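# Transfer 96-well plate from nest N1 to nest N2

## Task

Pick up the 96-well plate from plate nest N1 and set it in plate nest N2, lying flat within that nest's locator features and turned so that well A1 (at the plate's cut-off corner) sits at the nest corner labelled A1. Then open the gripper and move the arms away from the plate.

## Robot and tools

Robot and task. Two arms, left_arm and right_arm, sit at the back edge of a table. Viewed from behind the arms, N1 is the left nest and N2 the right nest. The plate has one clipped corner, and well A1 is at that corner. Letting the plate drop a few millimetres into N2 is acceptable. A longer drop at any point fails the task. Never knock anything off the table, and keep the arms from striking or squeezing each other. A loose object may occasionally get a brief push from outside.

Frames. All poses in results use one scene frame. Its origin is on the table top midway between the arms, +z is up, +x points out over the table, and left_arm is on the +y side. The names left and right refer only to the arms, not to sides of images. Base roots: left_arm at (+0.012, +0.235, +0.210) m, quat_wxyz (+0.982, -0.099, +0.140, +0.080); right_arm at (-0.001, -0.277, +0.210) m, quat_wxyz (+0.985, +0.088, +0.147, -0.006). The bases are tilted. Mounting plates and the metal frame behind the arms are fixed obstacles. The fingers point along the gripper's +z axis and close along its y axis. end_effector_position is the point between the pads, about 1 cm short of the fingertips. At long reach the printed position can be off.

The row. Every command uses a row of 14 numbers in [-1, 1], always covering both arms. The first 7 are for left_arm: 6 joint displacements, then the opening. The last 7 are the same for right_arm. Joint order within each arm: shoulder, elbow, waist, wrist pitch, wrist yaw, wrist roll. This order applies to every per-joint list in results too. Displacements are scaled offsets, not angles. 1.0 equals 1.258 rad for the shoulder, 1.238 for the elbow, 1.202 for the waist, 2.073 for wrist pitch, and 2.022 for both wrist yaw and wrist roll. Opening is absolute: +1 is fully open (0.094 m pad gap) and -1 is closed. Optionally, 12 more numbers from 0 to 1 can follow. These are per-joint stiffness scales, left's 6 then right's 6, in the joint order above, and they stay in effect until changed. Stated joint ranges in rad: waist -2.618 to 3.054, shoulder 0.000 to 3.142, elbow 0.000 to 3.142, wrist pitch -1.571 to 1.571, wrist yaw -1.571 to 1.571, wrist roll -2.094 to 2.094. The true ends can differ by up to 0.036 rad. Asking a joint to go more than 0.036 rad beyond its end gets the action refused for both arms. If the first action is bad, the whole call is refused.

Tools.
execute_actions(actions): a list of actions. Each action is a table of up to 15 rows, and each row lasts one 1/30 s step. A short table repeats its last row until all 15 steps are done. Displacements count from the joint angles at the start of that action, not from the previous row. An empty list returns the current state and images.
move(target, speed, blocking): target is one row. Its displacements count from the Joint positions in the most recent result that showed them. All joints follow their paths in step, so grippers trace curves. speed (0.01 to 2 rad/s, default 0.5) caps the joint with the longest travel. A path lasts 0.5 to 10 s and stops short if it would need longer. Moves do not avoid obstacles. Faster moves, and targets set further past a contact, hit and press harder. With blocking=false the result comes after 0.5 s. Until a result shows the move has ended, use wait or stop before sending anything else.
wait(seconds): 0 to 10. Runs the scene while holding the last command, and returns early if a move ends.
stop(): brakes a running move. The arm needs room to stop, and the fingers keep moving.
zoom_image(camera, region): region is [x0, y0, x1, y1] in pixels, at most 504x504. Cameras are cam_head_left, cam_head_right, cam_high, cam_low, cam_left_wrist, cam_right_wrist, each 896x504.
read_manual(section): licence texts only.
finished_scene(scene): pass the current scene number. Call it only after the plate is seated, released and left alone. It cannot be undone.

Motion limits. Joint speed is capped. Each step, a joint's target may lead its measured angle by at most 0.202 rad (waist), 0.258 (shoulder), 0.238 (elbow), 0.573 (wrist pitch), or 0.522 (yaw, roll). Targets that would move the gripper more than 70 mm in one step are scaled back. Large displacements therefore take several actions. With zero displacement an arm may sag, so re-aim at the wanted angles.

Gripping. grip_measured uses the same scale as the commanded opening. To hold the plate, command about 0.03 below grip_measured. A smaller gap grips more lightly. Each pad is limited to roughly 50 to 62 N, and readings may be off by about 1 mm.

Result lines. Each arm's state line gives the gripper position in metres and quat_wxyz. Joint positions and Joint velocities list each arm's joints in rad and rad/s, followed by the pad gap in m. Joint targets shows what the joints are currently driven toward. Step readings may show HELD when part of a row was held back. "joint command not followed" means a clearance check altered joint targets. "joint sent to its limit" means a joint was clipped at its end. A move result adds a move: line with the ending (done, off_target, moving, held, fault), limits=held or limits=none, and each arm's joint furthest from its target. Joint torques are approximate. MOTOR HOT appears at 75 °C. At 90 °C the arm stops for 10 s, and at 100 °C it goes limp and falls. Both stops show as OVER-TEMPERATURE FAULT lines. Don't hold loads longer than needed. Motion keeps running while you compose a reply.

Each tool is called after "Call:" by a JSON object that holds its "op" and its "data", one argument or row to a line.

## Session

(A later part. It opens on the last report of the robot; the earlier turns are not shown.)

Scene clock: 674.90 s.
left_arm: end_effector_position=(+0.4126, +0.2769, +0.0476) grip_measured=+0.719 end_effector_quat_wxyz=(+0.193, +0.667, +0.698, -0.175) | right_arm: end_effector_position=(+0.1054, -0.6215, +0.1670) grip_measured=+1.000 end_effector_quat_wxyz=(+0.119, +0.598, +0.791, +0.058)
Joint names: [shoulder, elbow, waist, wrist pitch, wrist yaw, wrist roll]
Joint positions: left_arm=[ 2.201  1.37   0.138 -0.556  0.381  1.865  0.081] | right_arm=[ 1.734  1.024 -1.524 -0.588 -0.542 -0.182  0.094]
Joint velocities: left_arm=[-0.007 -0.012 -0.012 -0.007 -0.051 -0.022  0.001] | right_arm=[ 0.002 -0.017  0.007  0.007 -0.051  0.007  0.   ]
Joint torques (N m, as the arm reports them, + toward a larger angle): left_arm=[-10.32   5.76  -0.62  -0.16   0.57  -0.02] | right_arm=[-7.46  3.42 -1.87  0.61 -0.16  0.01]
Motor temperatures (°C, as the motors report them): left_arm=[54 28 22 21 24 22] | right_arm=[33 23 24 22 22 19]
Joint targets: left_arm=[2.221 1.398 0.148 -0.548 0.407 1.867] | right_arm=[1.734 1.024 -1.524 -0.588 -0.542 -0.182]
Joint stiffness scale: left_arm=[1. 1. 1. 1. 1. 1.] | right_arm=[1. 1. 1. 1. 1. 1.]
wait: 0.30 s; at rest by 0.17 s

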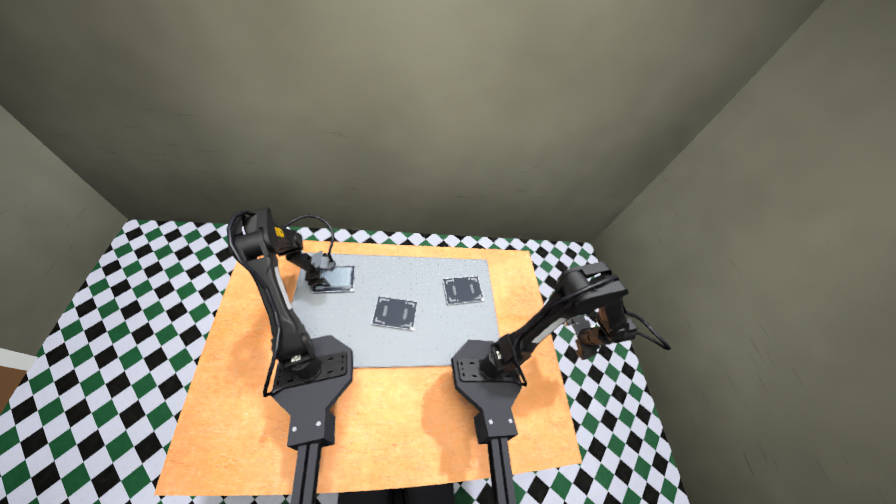

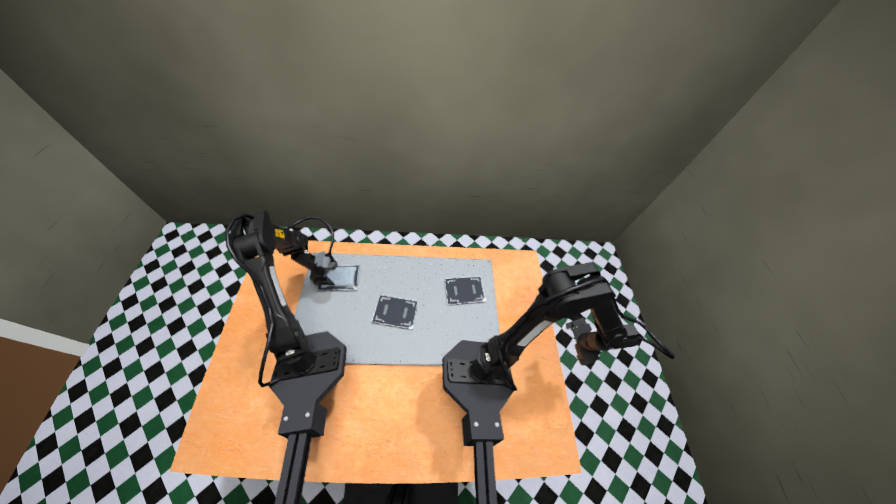

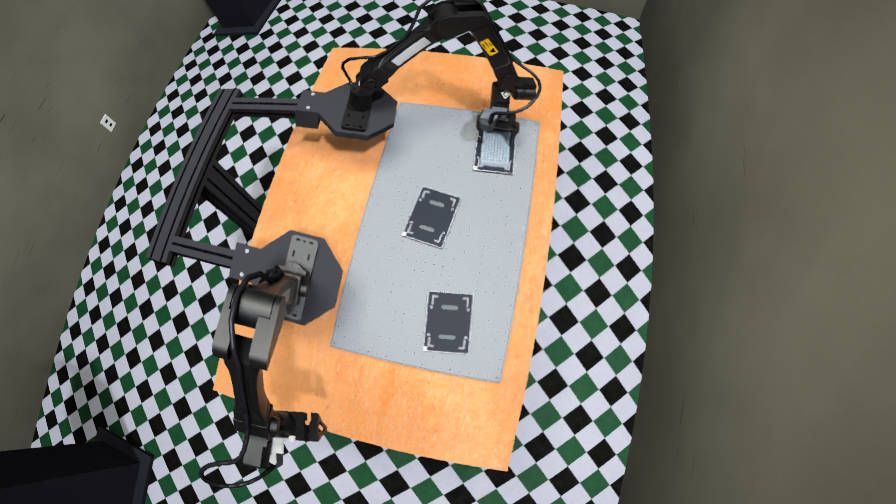

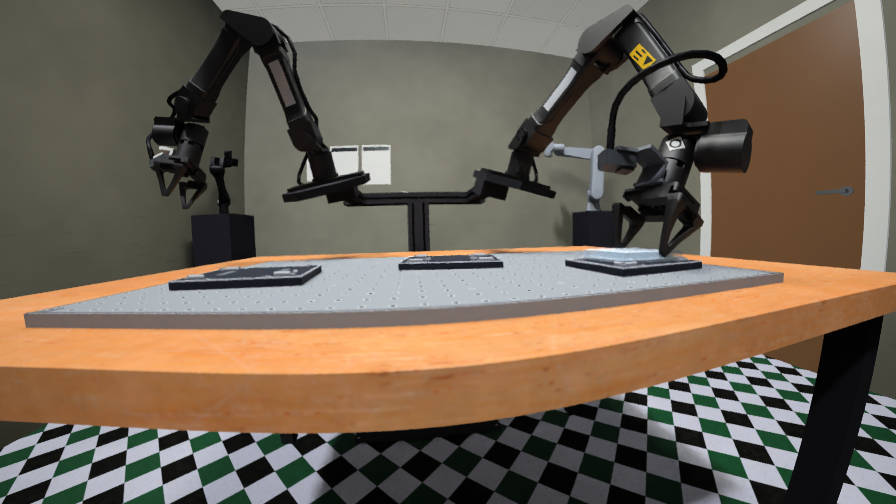

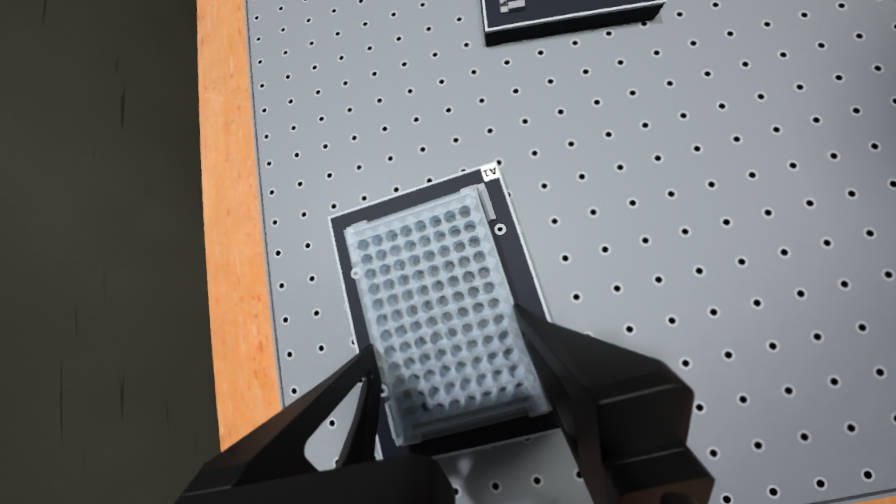

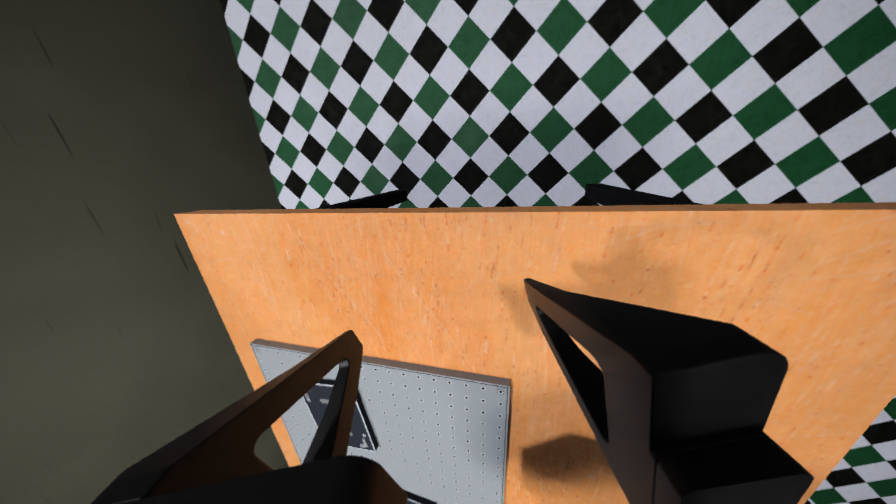

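Call:
{"op": "zoom_image", "data": {
  "camera": "cam_low",
  "region": [580,245,660,275]
}}

Call:
{"op": "zoom_image", "data": {
  "camera": "cam_high",
  "region": [465,120,525,180]
}}

Call:
{"op": "zoom_image", "data": {
  "camera": "cam_left_wrist",
  "region": [370,370,570,470]
}}

Region (580, 245, 660, 275) of cam_low's 896x504 image, scaled by 6.300, with more detail than that image has; it fills the top 189 rows of this view, and the rest is white.

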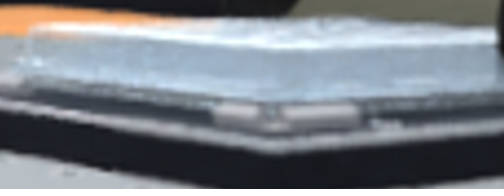

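Region (465, 120, 525, 180) of cam_high's 896x504 image, scaled by 8.400, with more detail than that image has.

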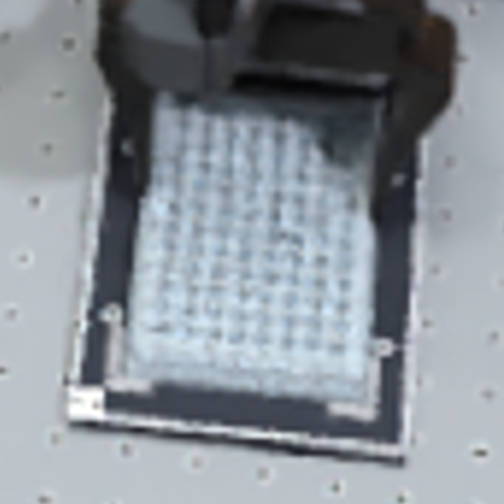

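Region (370, 370, 570, 470) of cam_left_wrist's 896x504 image, scaled by 2.520, with more detail than that image has.

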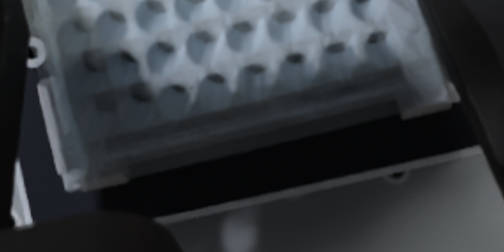

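Call:
{"op": "execute_actions", "data": {
  "actions": [
    [[0.014,0.0226,0.0083,0.003,0.0128,0.001,0.688,0,0,0,0,0,0,1],[0.012,0.0226,0.0083,0.0025,0.0128,0.001,0.688,0,0,0,0,0,0,1],[0.01,0.0226,0.0083,0.002,0.0128,0.001,0.688,0,0,0,0,0,0,1],[0.008,0.0226,0.0083,0.0015,0.0128,0.001,0.688,0,0,0,0,0,0,1],[0.006,0.0226,0.0083,0.001,0.0128,0.001,0.688,0,0,0,0,0,0,1],[0.004,0.0226,0.0083,0.0005,0.0128,0.001,0.688,0,0,0,0,0,0,1],[0.003,0.0226,0.0083,0,0.0128,0.001,0.688,0,0,0,0,0,0,1],[0.003,0.0226,0.0083,0,0.0128,0.001,0.7,0,0,0,0,0,0,1],[0.003,0.0226,0.0083,0,0.0128,0.001,0.715,0,0,0,0,0,0,1],[0.003,0.0226,0.0083,0,0.0128,0.001,0.73,0,0,0,0,0,0,1],[0.003,0.0226,0.0083,0,0.0128,0.001,0.76,0,0,0,0,0,0,1],[0.003,0.0226,0.0083,0,0.0128,0.001,0.8,0,0,0,0,0,0,1],[0.003,0.0226,0.0083,0,0.0128,0.001,0.86,0,0,0,0,0,0,1],[0.003,0.0226,0.0083,0,0.0128,0.001,0.93,0,0,0,0,0,0,1],[0.003,0.0226,0.0083,0,0.0128,0.001,1,0,0,0,0,0,0,1]]
  ]
}}

Call:
{"op": "wait", "data": {
  "seconds": 0.4
}}

Call:
{"op": "zoom_image", "data": {
  "camera": "cam_left_wrist",
  "region": [300,140,620,460]
}}

Call:
{"op": "zoom_image", "data": {
  "camera": "cam_low",
  "region": [560,235,710,285]
}}

Scene clock: 703.77 s.
left_arm: end_effector_position=(+0.4127, +0.2775, +0.0475) grip_measured=+0.977 end_effector_quat_wxyz=(+0.194, +0.667, +0.698, -0.175) | right_arm: end_effector_position=(+0.1054, -0.6215, +0.1670) grip_measured=+1.000 end_effector_quat_wxyz=(+0.119, +0.598, +0.791, +0.058)
Joint names: [shoulder, elbow, waist, wrist pitch, wrist yaw, wrist roll]
Joint positions: left_arm=[ 2.201  1.37   0.139 -0.555  0.381  1.866  0.093] | right_arm=[ 1.734  1.024 -1.524 -0.588 -0.542 -0.182  0.094]
Joint velocities: left_arm=[-0.002 -0.002  0.007  0.007 -0.007  0.007  0.082] | right_arm=[ 0.002 -0.007  0.007  0.007  0.007  0.022  0.   ]
Joint torques (N m, as the arm reports them, + toward a larger angle): left_arm=[-11.62   5.7   -0.74  -0.25   0.56  -0.04] | right_arm=[-7.48  3.47 -1.85  0.6  -0.13  0.03]
Motor temperatures (°C, as the motors report them): left_arm=[53 28 22 20 24 22] | right_arm=[33 23 24 22 22 19]
Joint targets: left_arm=[2.205 1.398 0.148 -0.556 0.407 1.867] | right_arm=[1.734 1.024 -1.524 -0.588 -0.542 -0.182]
Joint stiffness scale: left_arm=[1. 1. 1. 1. 1. 1.] | right_arm=[1. 1. 1. 1. 1. 1.]
Step readings (joint positions):
0: left_arm=[2.201 1.370 0.138 -0.556 0.381 1.865] | right_arm=[1.734 1.024 -1.524 -0.588 -0.542 -0.182]
1: left_arm=[2.201 1.370 0.138 -0.556 0.381 1.865] | right_arm=[1.734 1.024 -1.524 -0.588 -0.542 -0.182]
2: left_arm=[2.201 1.370 0.138 -0.556 0.381 1.865] | right_arm=[1.734 1.024 -1.524 -0.588 -0.542 -0.182]
4: left_arm=[2.201 1.370 0.138 -0.556 0.381 1.865] | right_arm=[1.734 1.024 -1.524 -0.588 -0.542 -0.182]
8: left_arm=[2.201 1.370 0.138 -0.556 0.381 1.865] | right_arm=[1.734 1.024 -1.524 -0.588 -0.542 -0.182]
15: Joint positions above

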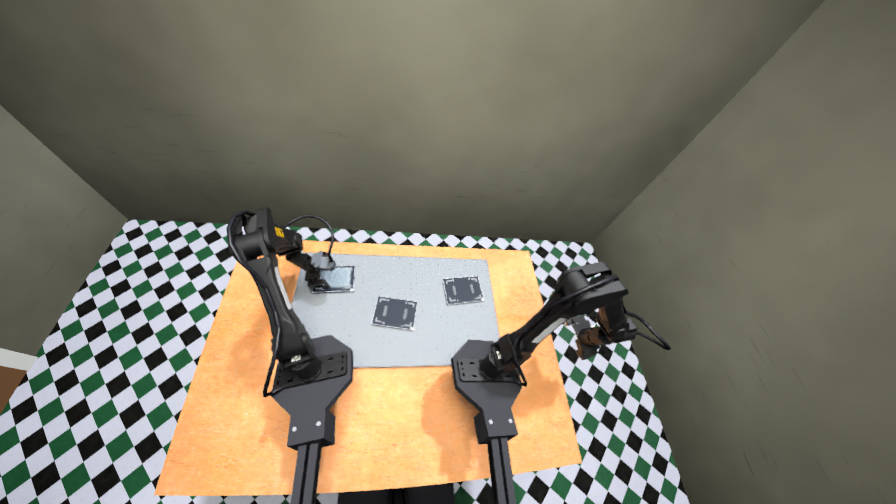

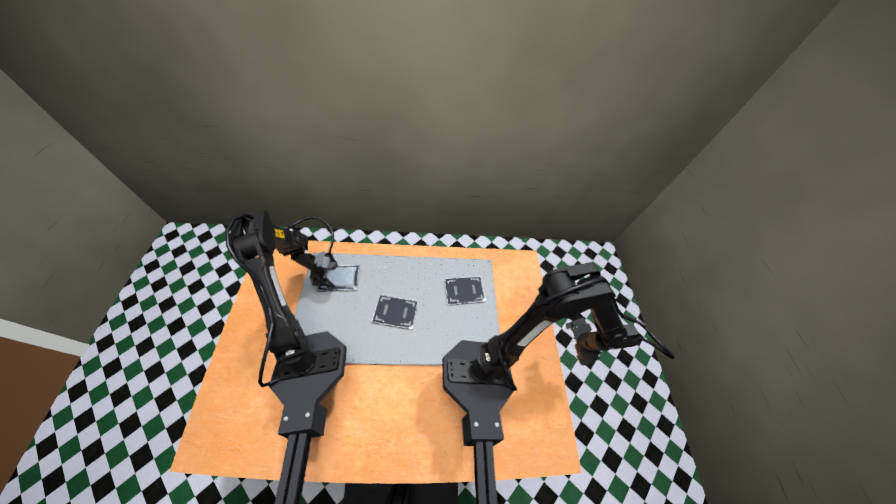

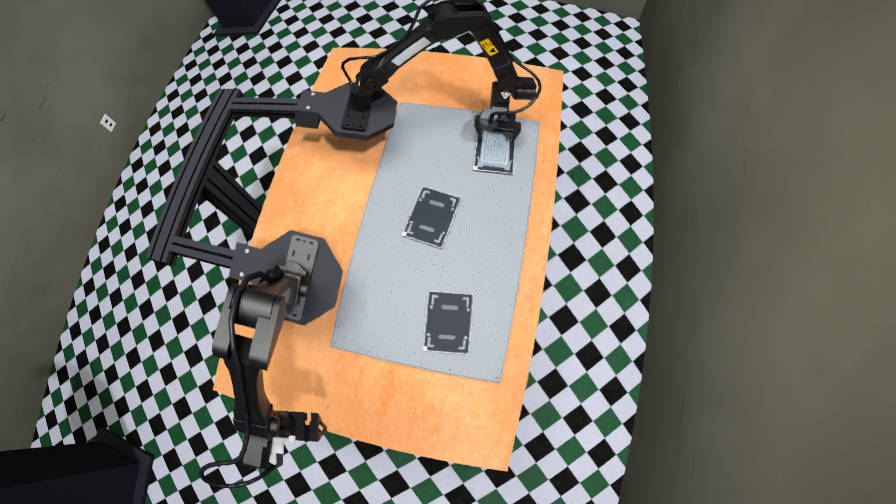

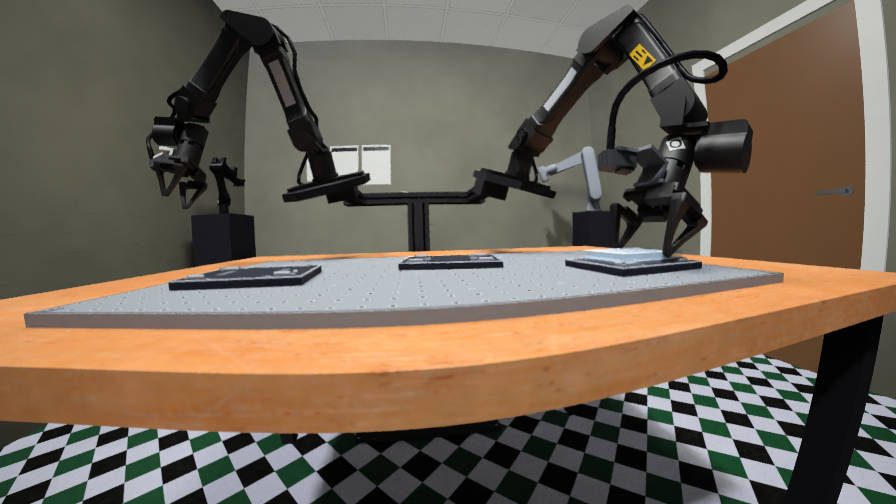

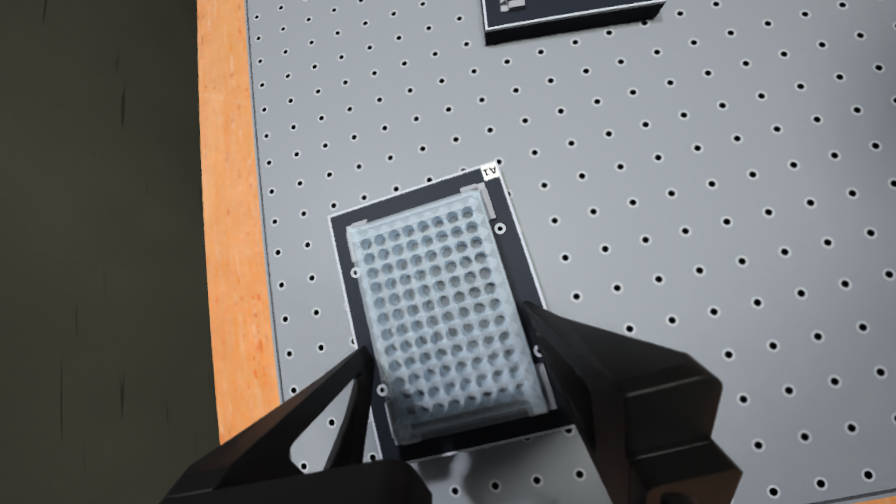

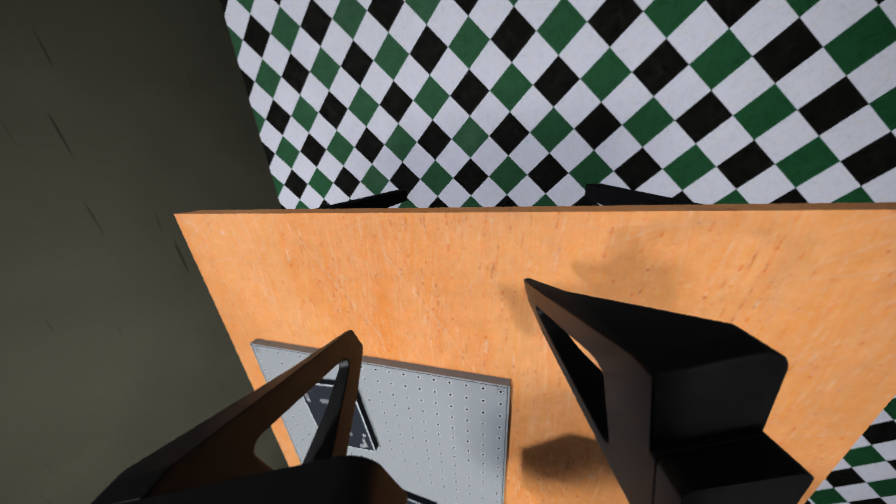

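Scene clock: 704.17 s.
left_arm: end_effector_position=(+0.4127, +0.2775, +0.0475) grip_measured=+1.000 end_effector_quat_wxyz=(+0.194, +0.667, +0.698, -0.175) | right_arm: end_effector_position=(+0.1054, -0.6215, +0.1670) grip_measured=+1.000 end_effector_quat_wxyz=(+0.119, +0.598, +0.791, +0.058)
Joint names: [shoulder, elbow, waist, wrist pitch, wrist yaw, wrist roll]
Joint positions: left_arm=[ 2.201  1.37   0.139 -0.555  0.381  1.866  0.094] | right_arm=[ 1.734  1.024 -1.524 -0.588 -0.542 -0.182  0.094]
Joint velocities: left_arm=[-0.002  0.007  0.007  0.037  0.037  0.007  0.   ] | right_arm=[ 0.002 -0.002 -0.002 -0.007  0.022  0.007  0.   ]
Joint torques (N m, as the arm reports them, + toward a larger angle): left_arm=[-11.64   5.72  -0.73  -0.25   0.56  -0.03] | right_arm=[-7.48  3.46 -1.84  0.61 -0.16  0.01]
Motor temperatures (°C, as the motors report them): left_arm=[53 28 22 20 24 22] | right_arm=[33 23 24 22 22 19]
Joint targets: left_arm=[2.205 1.398 0.148 -0.556 0.407 1.867] | right_arm=[1.734 1.024 -1.524 -0.588 -0.542 -0.182]
Joint stiffness scale: left_arm=[1. 1. 1. 1. 1. 1.] | right_arm=[1. 1. 1. 1. 1. 1.]
wait: 0.40 s; at rest by 0.20 s

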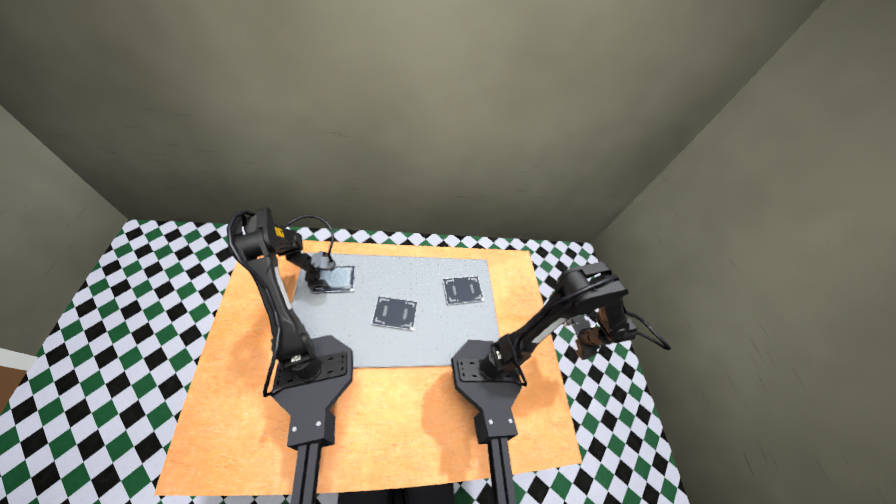

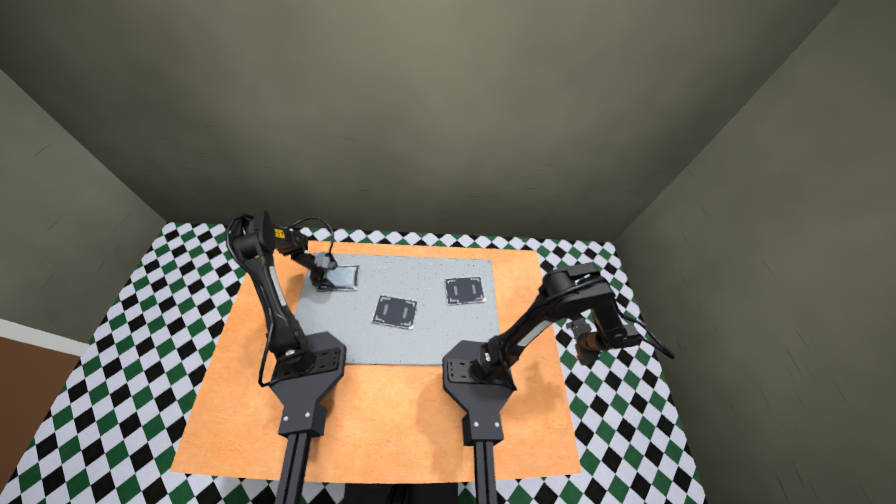

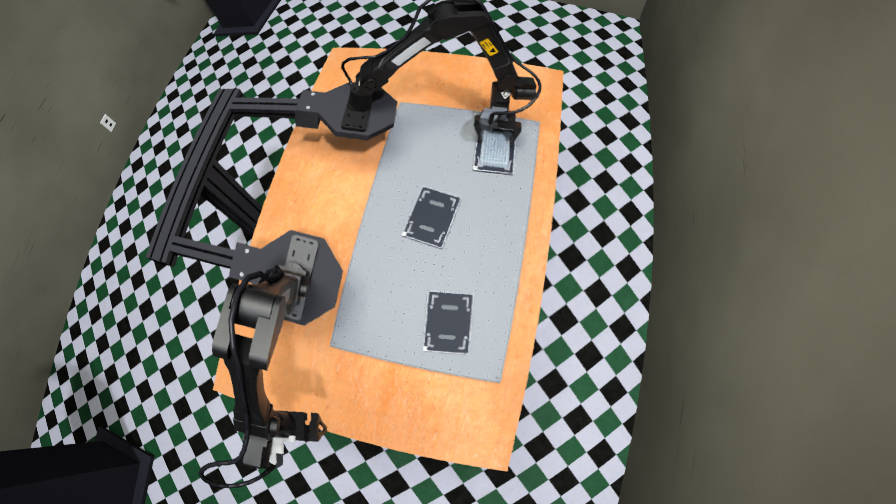

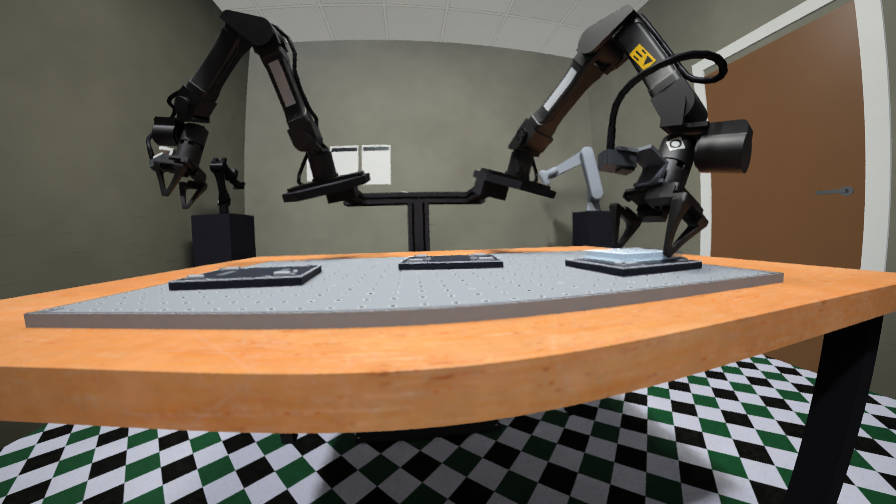

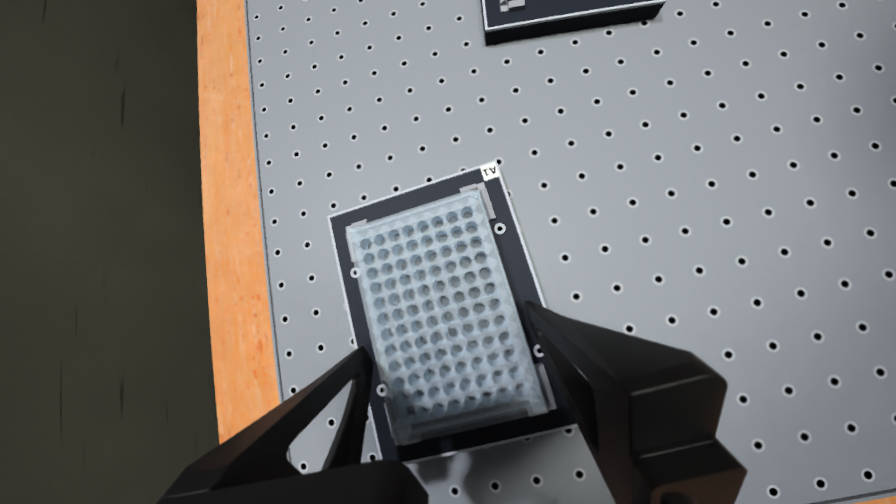

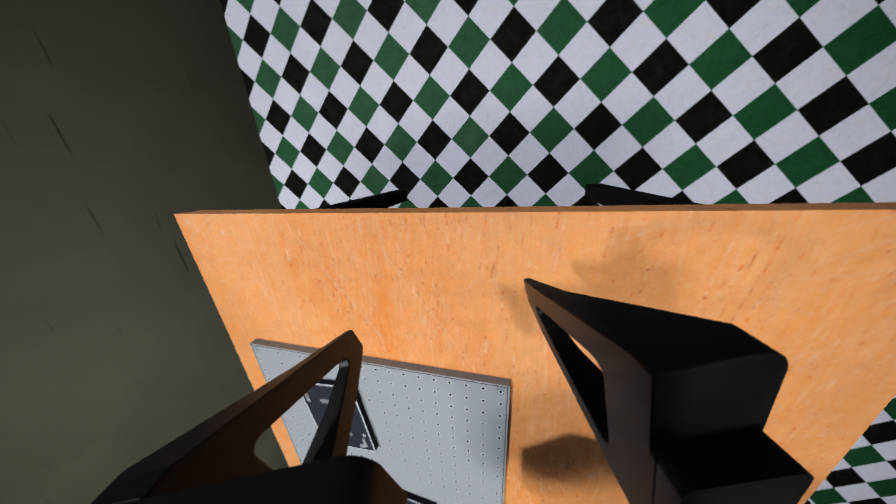

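Region (300, 140, 620, 460) of cam_left_wrist's 896x504 image, scaled by 1.575, with more detail than that image has.

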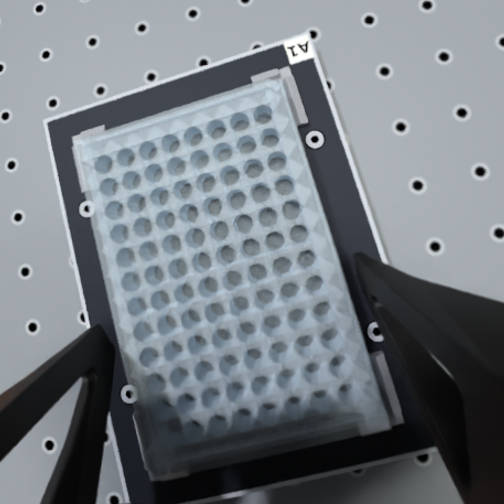

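Region (560, 235, 710, 285) of cam_low's 896x504 image, scaled by 3.360, with more detail than that image has.

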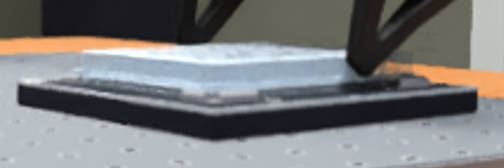

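Call:
{"op": "execute_actions", "data": {
  "actions": [
    [[-0.006,0.0226,0.004,-0.003,0.0128,0,1,0,0,0,0,0,0,1],[-0.011,0.0226,0.002,-0.005,0.0128,0,1,0,0,0,0,0,0,1],[-0.015,0.0226,0,-0.007,0.0128,0,1,0,0,0,0,0,0,1],[-0.018,0.0226,-0.002,-0.0085,0.0128,0,1,0,0,0,0,0,0,1],[-0.021,0.0226,-0.004,-0.01,0.0128,-0.001,1,0,0,0,0,0,0,1],[-0.024,0.0226,-0.006,-0.0118,0.0128,-0.001,1,0,0,0,0,0,0,1],[-0.027,0.0226,-0.008,-0.0136,0.0128,-0.002,1,0,0,0,0,0,0,1],[-0.03,0.0226,-0.01,-0.0154,0.0128,-0.002,1,0,0,0,0,0,0,1],[-0.033,0.0226,-0.012,-0.0172,0.0128,-0.003,1,0,0,0,0,0,0,1],[-0.036,0.0226,-0.014,-0.019,0.0128,-0.003,1,0,0,0,0,0,0,1],[-0.039,0.0226,-0.016,-0.0208,0.0128,-0.004,1,0,0,0,0,0,0,1],[-0.042,0.0226,-0.018,-0.0226,0.0128,-0.004,1,0,0,0,0,0,0,1],[-0.045,0.0226,-0.019,-0.0244,0.0128,-0.005,1,0,0,0,0,0,0,1],[-0.048,0.0226,-0.02,-0.0262,0.0128,-0.005,1,0,0,0,0,0,0,1],[-0.051,0.0226,-0.021,-0.028,0.0128,-0.005,1,0,0,0,0,0,0,1]]
  ]
}}

Call:
{"op": "wait", "data": {
  "seconds": 0.3
}}

Scene clock: 723.20 s.
left_arm: end_effector_position=(+0.4159, +0.2782, +0.0596) grip_measured=+1.000 end_effector_quat_wxyz=(+0.196, +0.668, +0.697, -0.171) | right_arm: end_effector_position=(+0.1054, -0.6215, +0.1670) grip_measured=+1.000 end_effector_quat_wxyz=(+0.119, +0.598, +0.791, +0.058)
Joint names: [shoulder, elbow, waist, wrist pitch, wrist yaw, wrist roll]
Joint positions: left_arm=[ 2.168  1.37   0.135 -0.578  0.381  1.864  0.094] | right_arm=[ 1.734  1.024 -1.524 -0.588 -0.542 -0.182  0.094]
Joint velocities: left_arm=[-0.154 -0.017 -0.076 -0.125 -0.066 -0.022  0.   ] | right_arm=[-0.007 -0.007 -0.007  0.037  0.007 -0.022  0.   ]
Joint torques (N m, as the arm reports them, + toward a larger angle): left_arm=[-13.92   5.91  -2.88  -0.42   0.57  -0.1 ] | right_arm=[-7.45  3.44 -1.87  0.61 -0.16  0.02]
Motor temperatures (°C, as the motors report them): left_arm=[54 28 22 20 24 22] | right_arm=[33 23 24 22 22 19]
Joint targets: left_arm=[2.137 1.398 0.114 -0.613 0.407 1.856] | right_arm=[1.734 1.024 -1.524 -0.588 -0.542 -0.182]
Joint stiffness scale: left_arm=[1. 1. 1. 1. 1. 1.] | right_arm=[1. 1. 1. 1. 1. 1.]
Step readings (joint positions):
0: left_arm=[2.201 1.370 0.139 -0.555 0.381 1.866] | right_arm=[1.734 1.024 -1.524 -0.588 -0.542 -0.182]
1: left_arm=[2.201 1.370 0.139 -0.555 0.381 1.866] | right_arm=[1.734 1.024 -1.524 -0.588 -0.542 -0.182]
2: left_arm=[2.201 1.370 0.139 -0.555 0.381 1.866] | right_arm=[1.734 1.024 -1.524 -0.588 -0.542 -0.182]
4: left_arm=[2.201 1.370 0.139 -0.555 0.381 1.866] | right_arm=[1.734 1.024 -1.524 -0.588 -0.542 -0.182]
8: left_arm=[2.199 1.370 0.139 -0.558 0.381 1.866] | right_arm=[1.734 1.024 -1.524 -0.588 -0.542 -0.182]
15: Joint positions above

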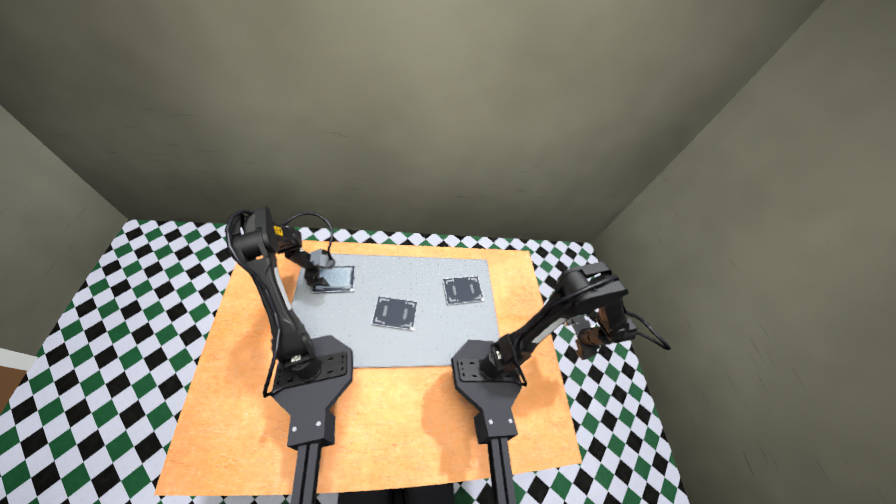

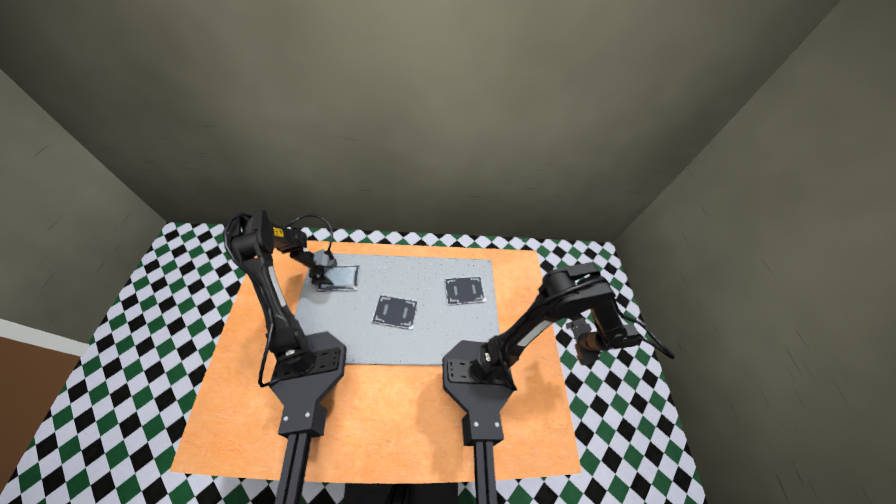

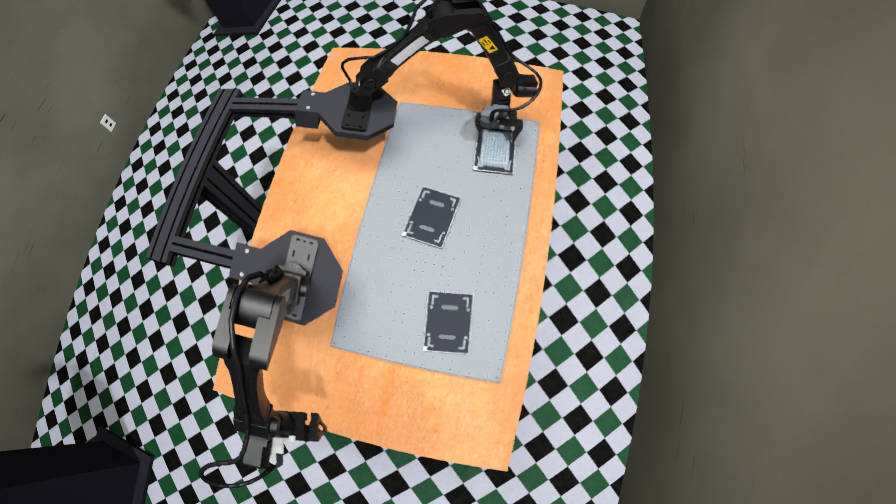

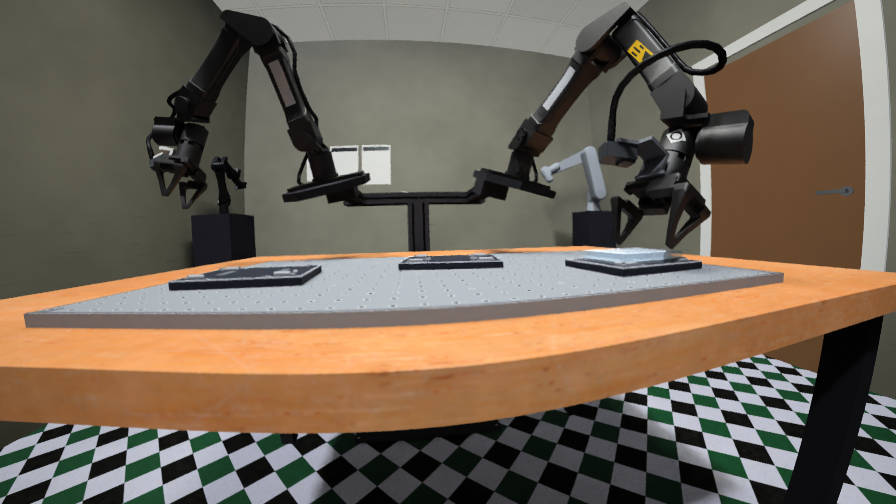

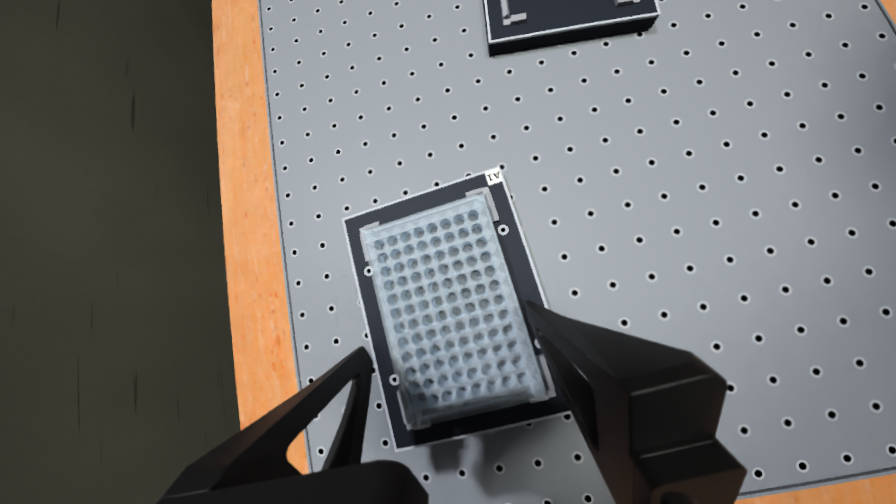

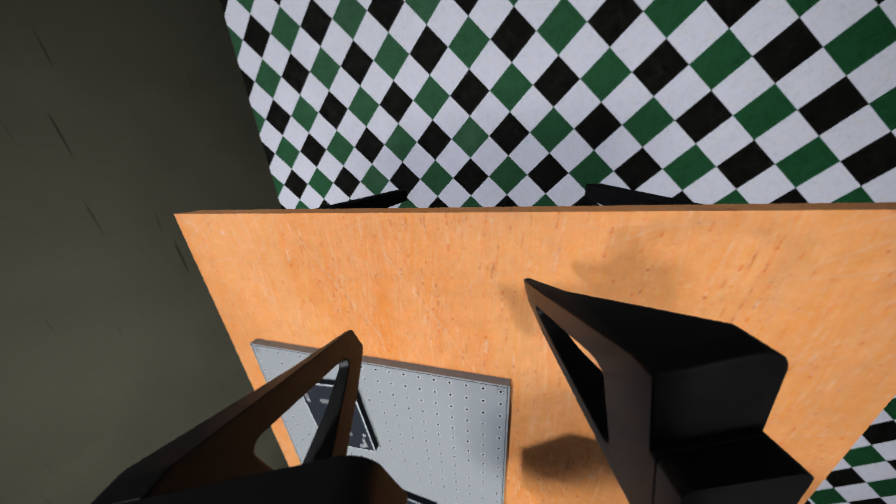

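Scene clock: 723.50 s.
left_arm: end_effector_position=(+0.4163, +0.2759, +0.0641) grip_measured=+1.000 end_effector_quat_wxyz=(+0.196, +0.670, +0.695, -0.173) | right_arm: end_effector_position=(+0.1054, -0.6215, +0.1670) grip_measured=+1.000 end_effector_quat_wxyz=(+0.119, +0.598, +0.791, +0.058)
Joint names: [shoulder, elbow, waist, wrist pitch, wrist yaw, wrist roll]
Joint positions: left_arm=[ 2.158  1.37   0.128 -0.59   0.382  1.863  0.094] | right_arm=[ 1.734  1.024 -1.524 -0.588 -0.542 -0.182  0.094]
Joint velocities: left_arm=[ 0.002 -0.002  0.002 -0.037  0.007 -0.051  0.   ] | right_arm=[-0.017 -0.002 -0.017 -0.022 -0.051 -0.007  0.   ]
Joint torques (N m, as the arm reports them, + toward a larger angle): left_arm=[-13.58   5.95  -2.62  -0.4    0.56  -0.08] | right_arm=[-7.48  3.45 -1.87  0.61 -0.15  0.  ]
Motor temperatures (°C, as the motors report them): left_arm=[54 28 22 20 24 22] | right_arm=[33 23 24 22 22 19]
Joint targets: left_arm=[2.137 1.398 0.114 -0.613 0.407 1.856] | right_arm=[1.734 1.024 -1.524 -0.588 -0.542 -0.182]
Joint stiffness scale: left_arm=[1. 1. 1. 1. 1. 1.] | right_arm=[1. 1. 1. 1. 1. 1.]
wait: 0.30 s; no rest

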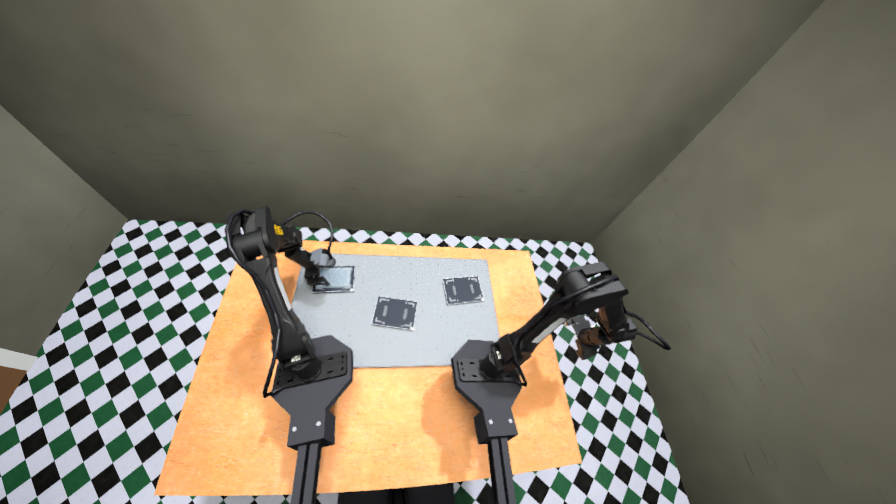

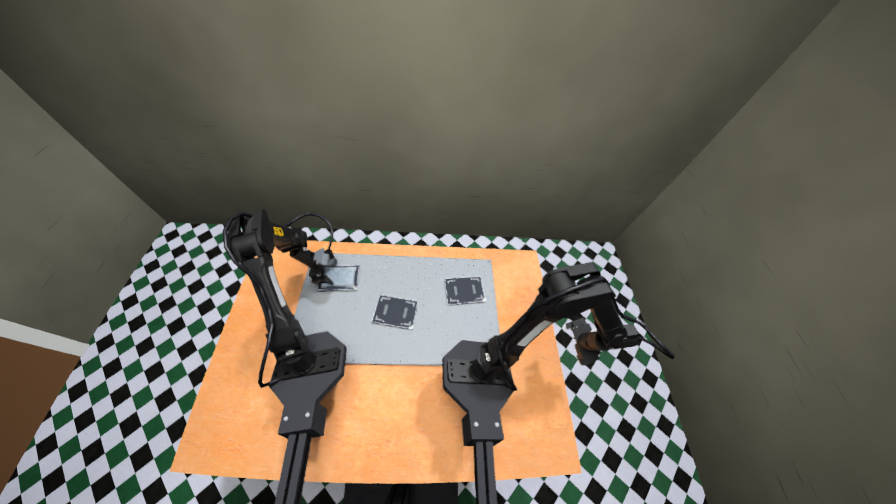

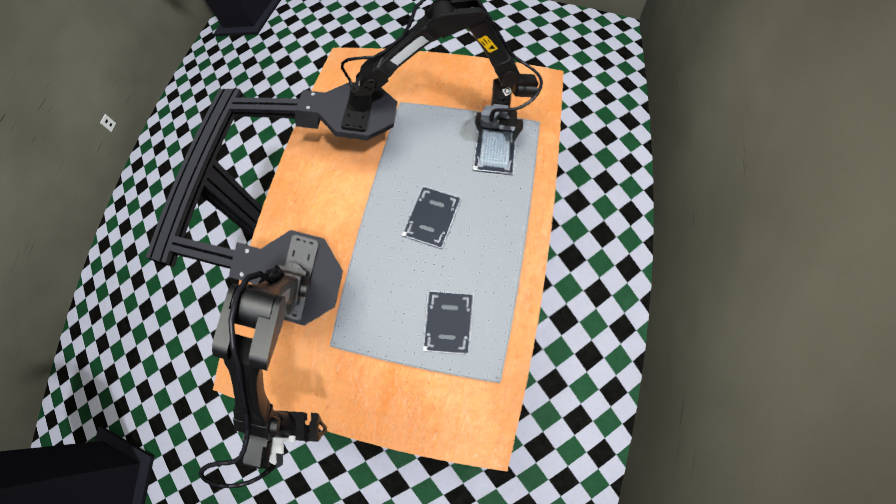

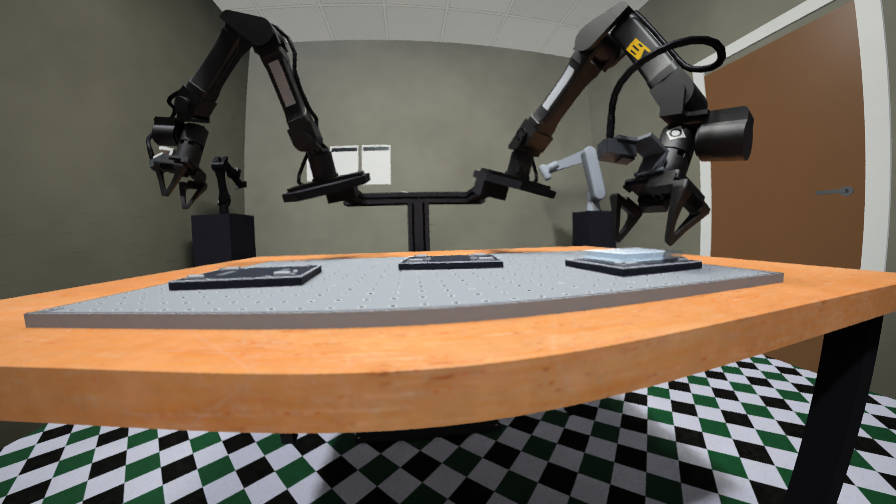

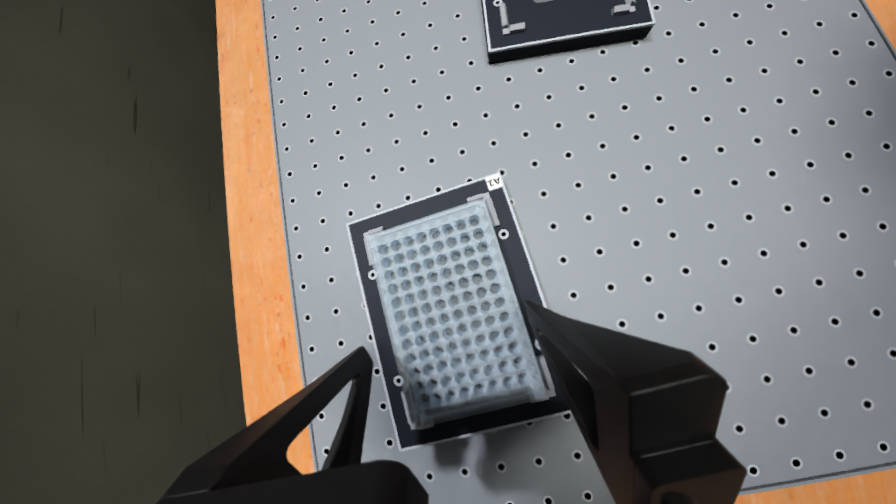

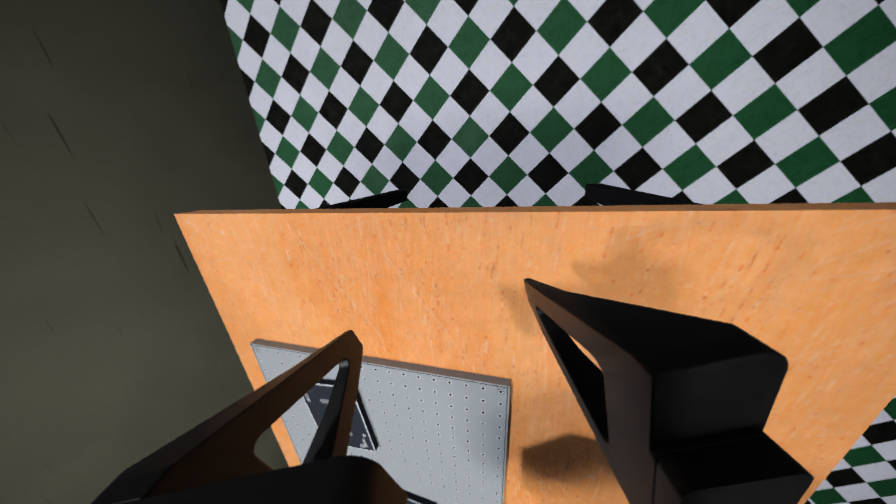

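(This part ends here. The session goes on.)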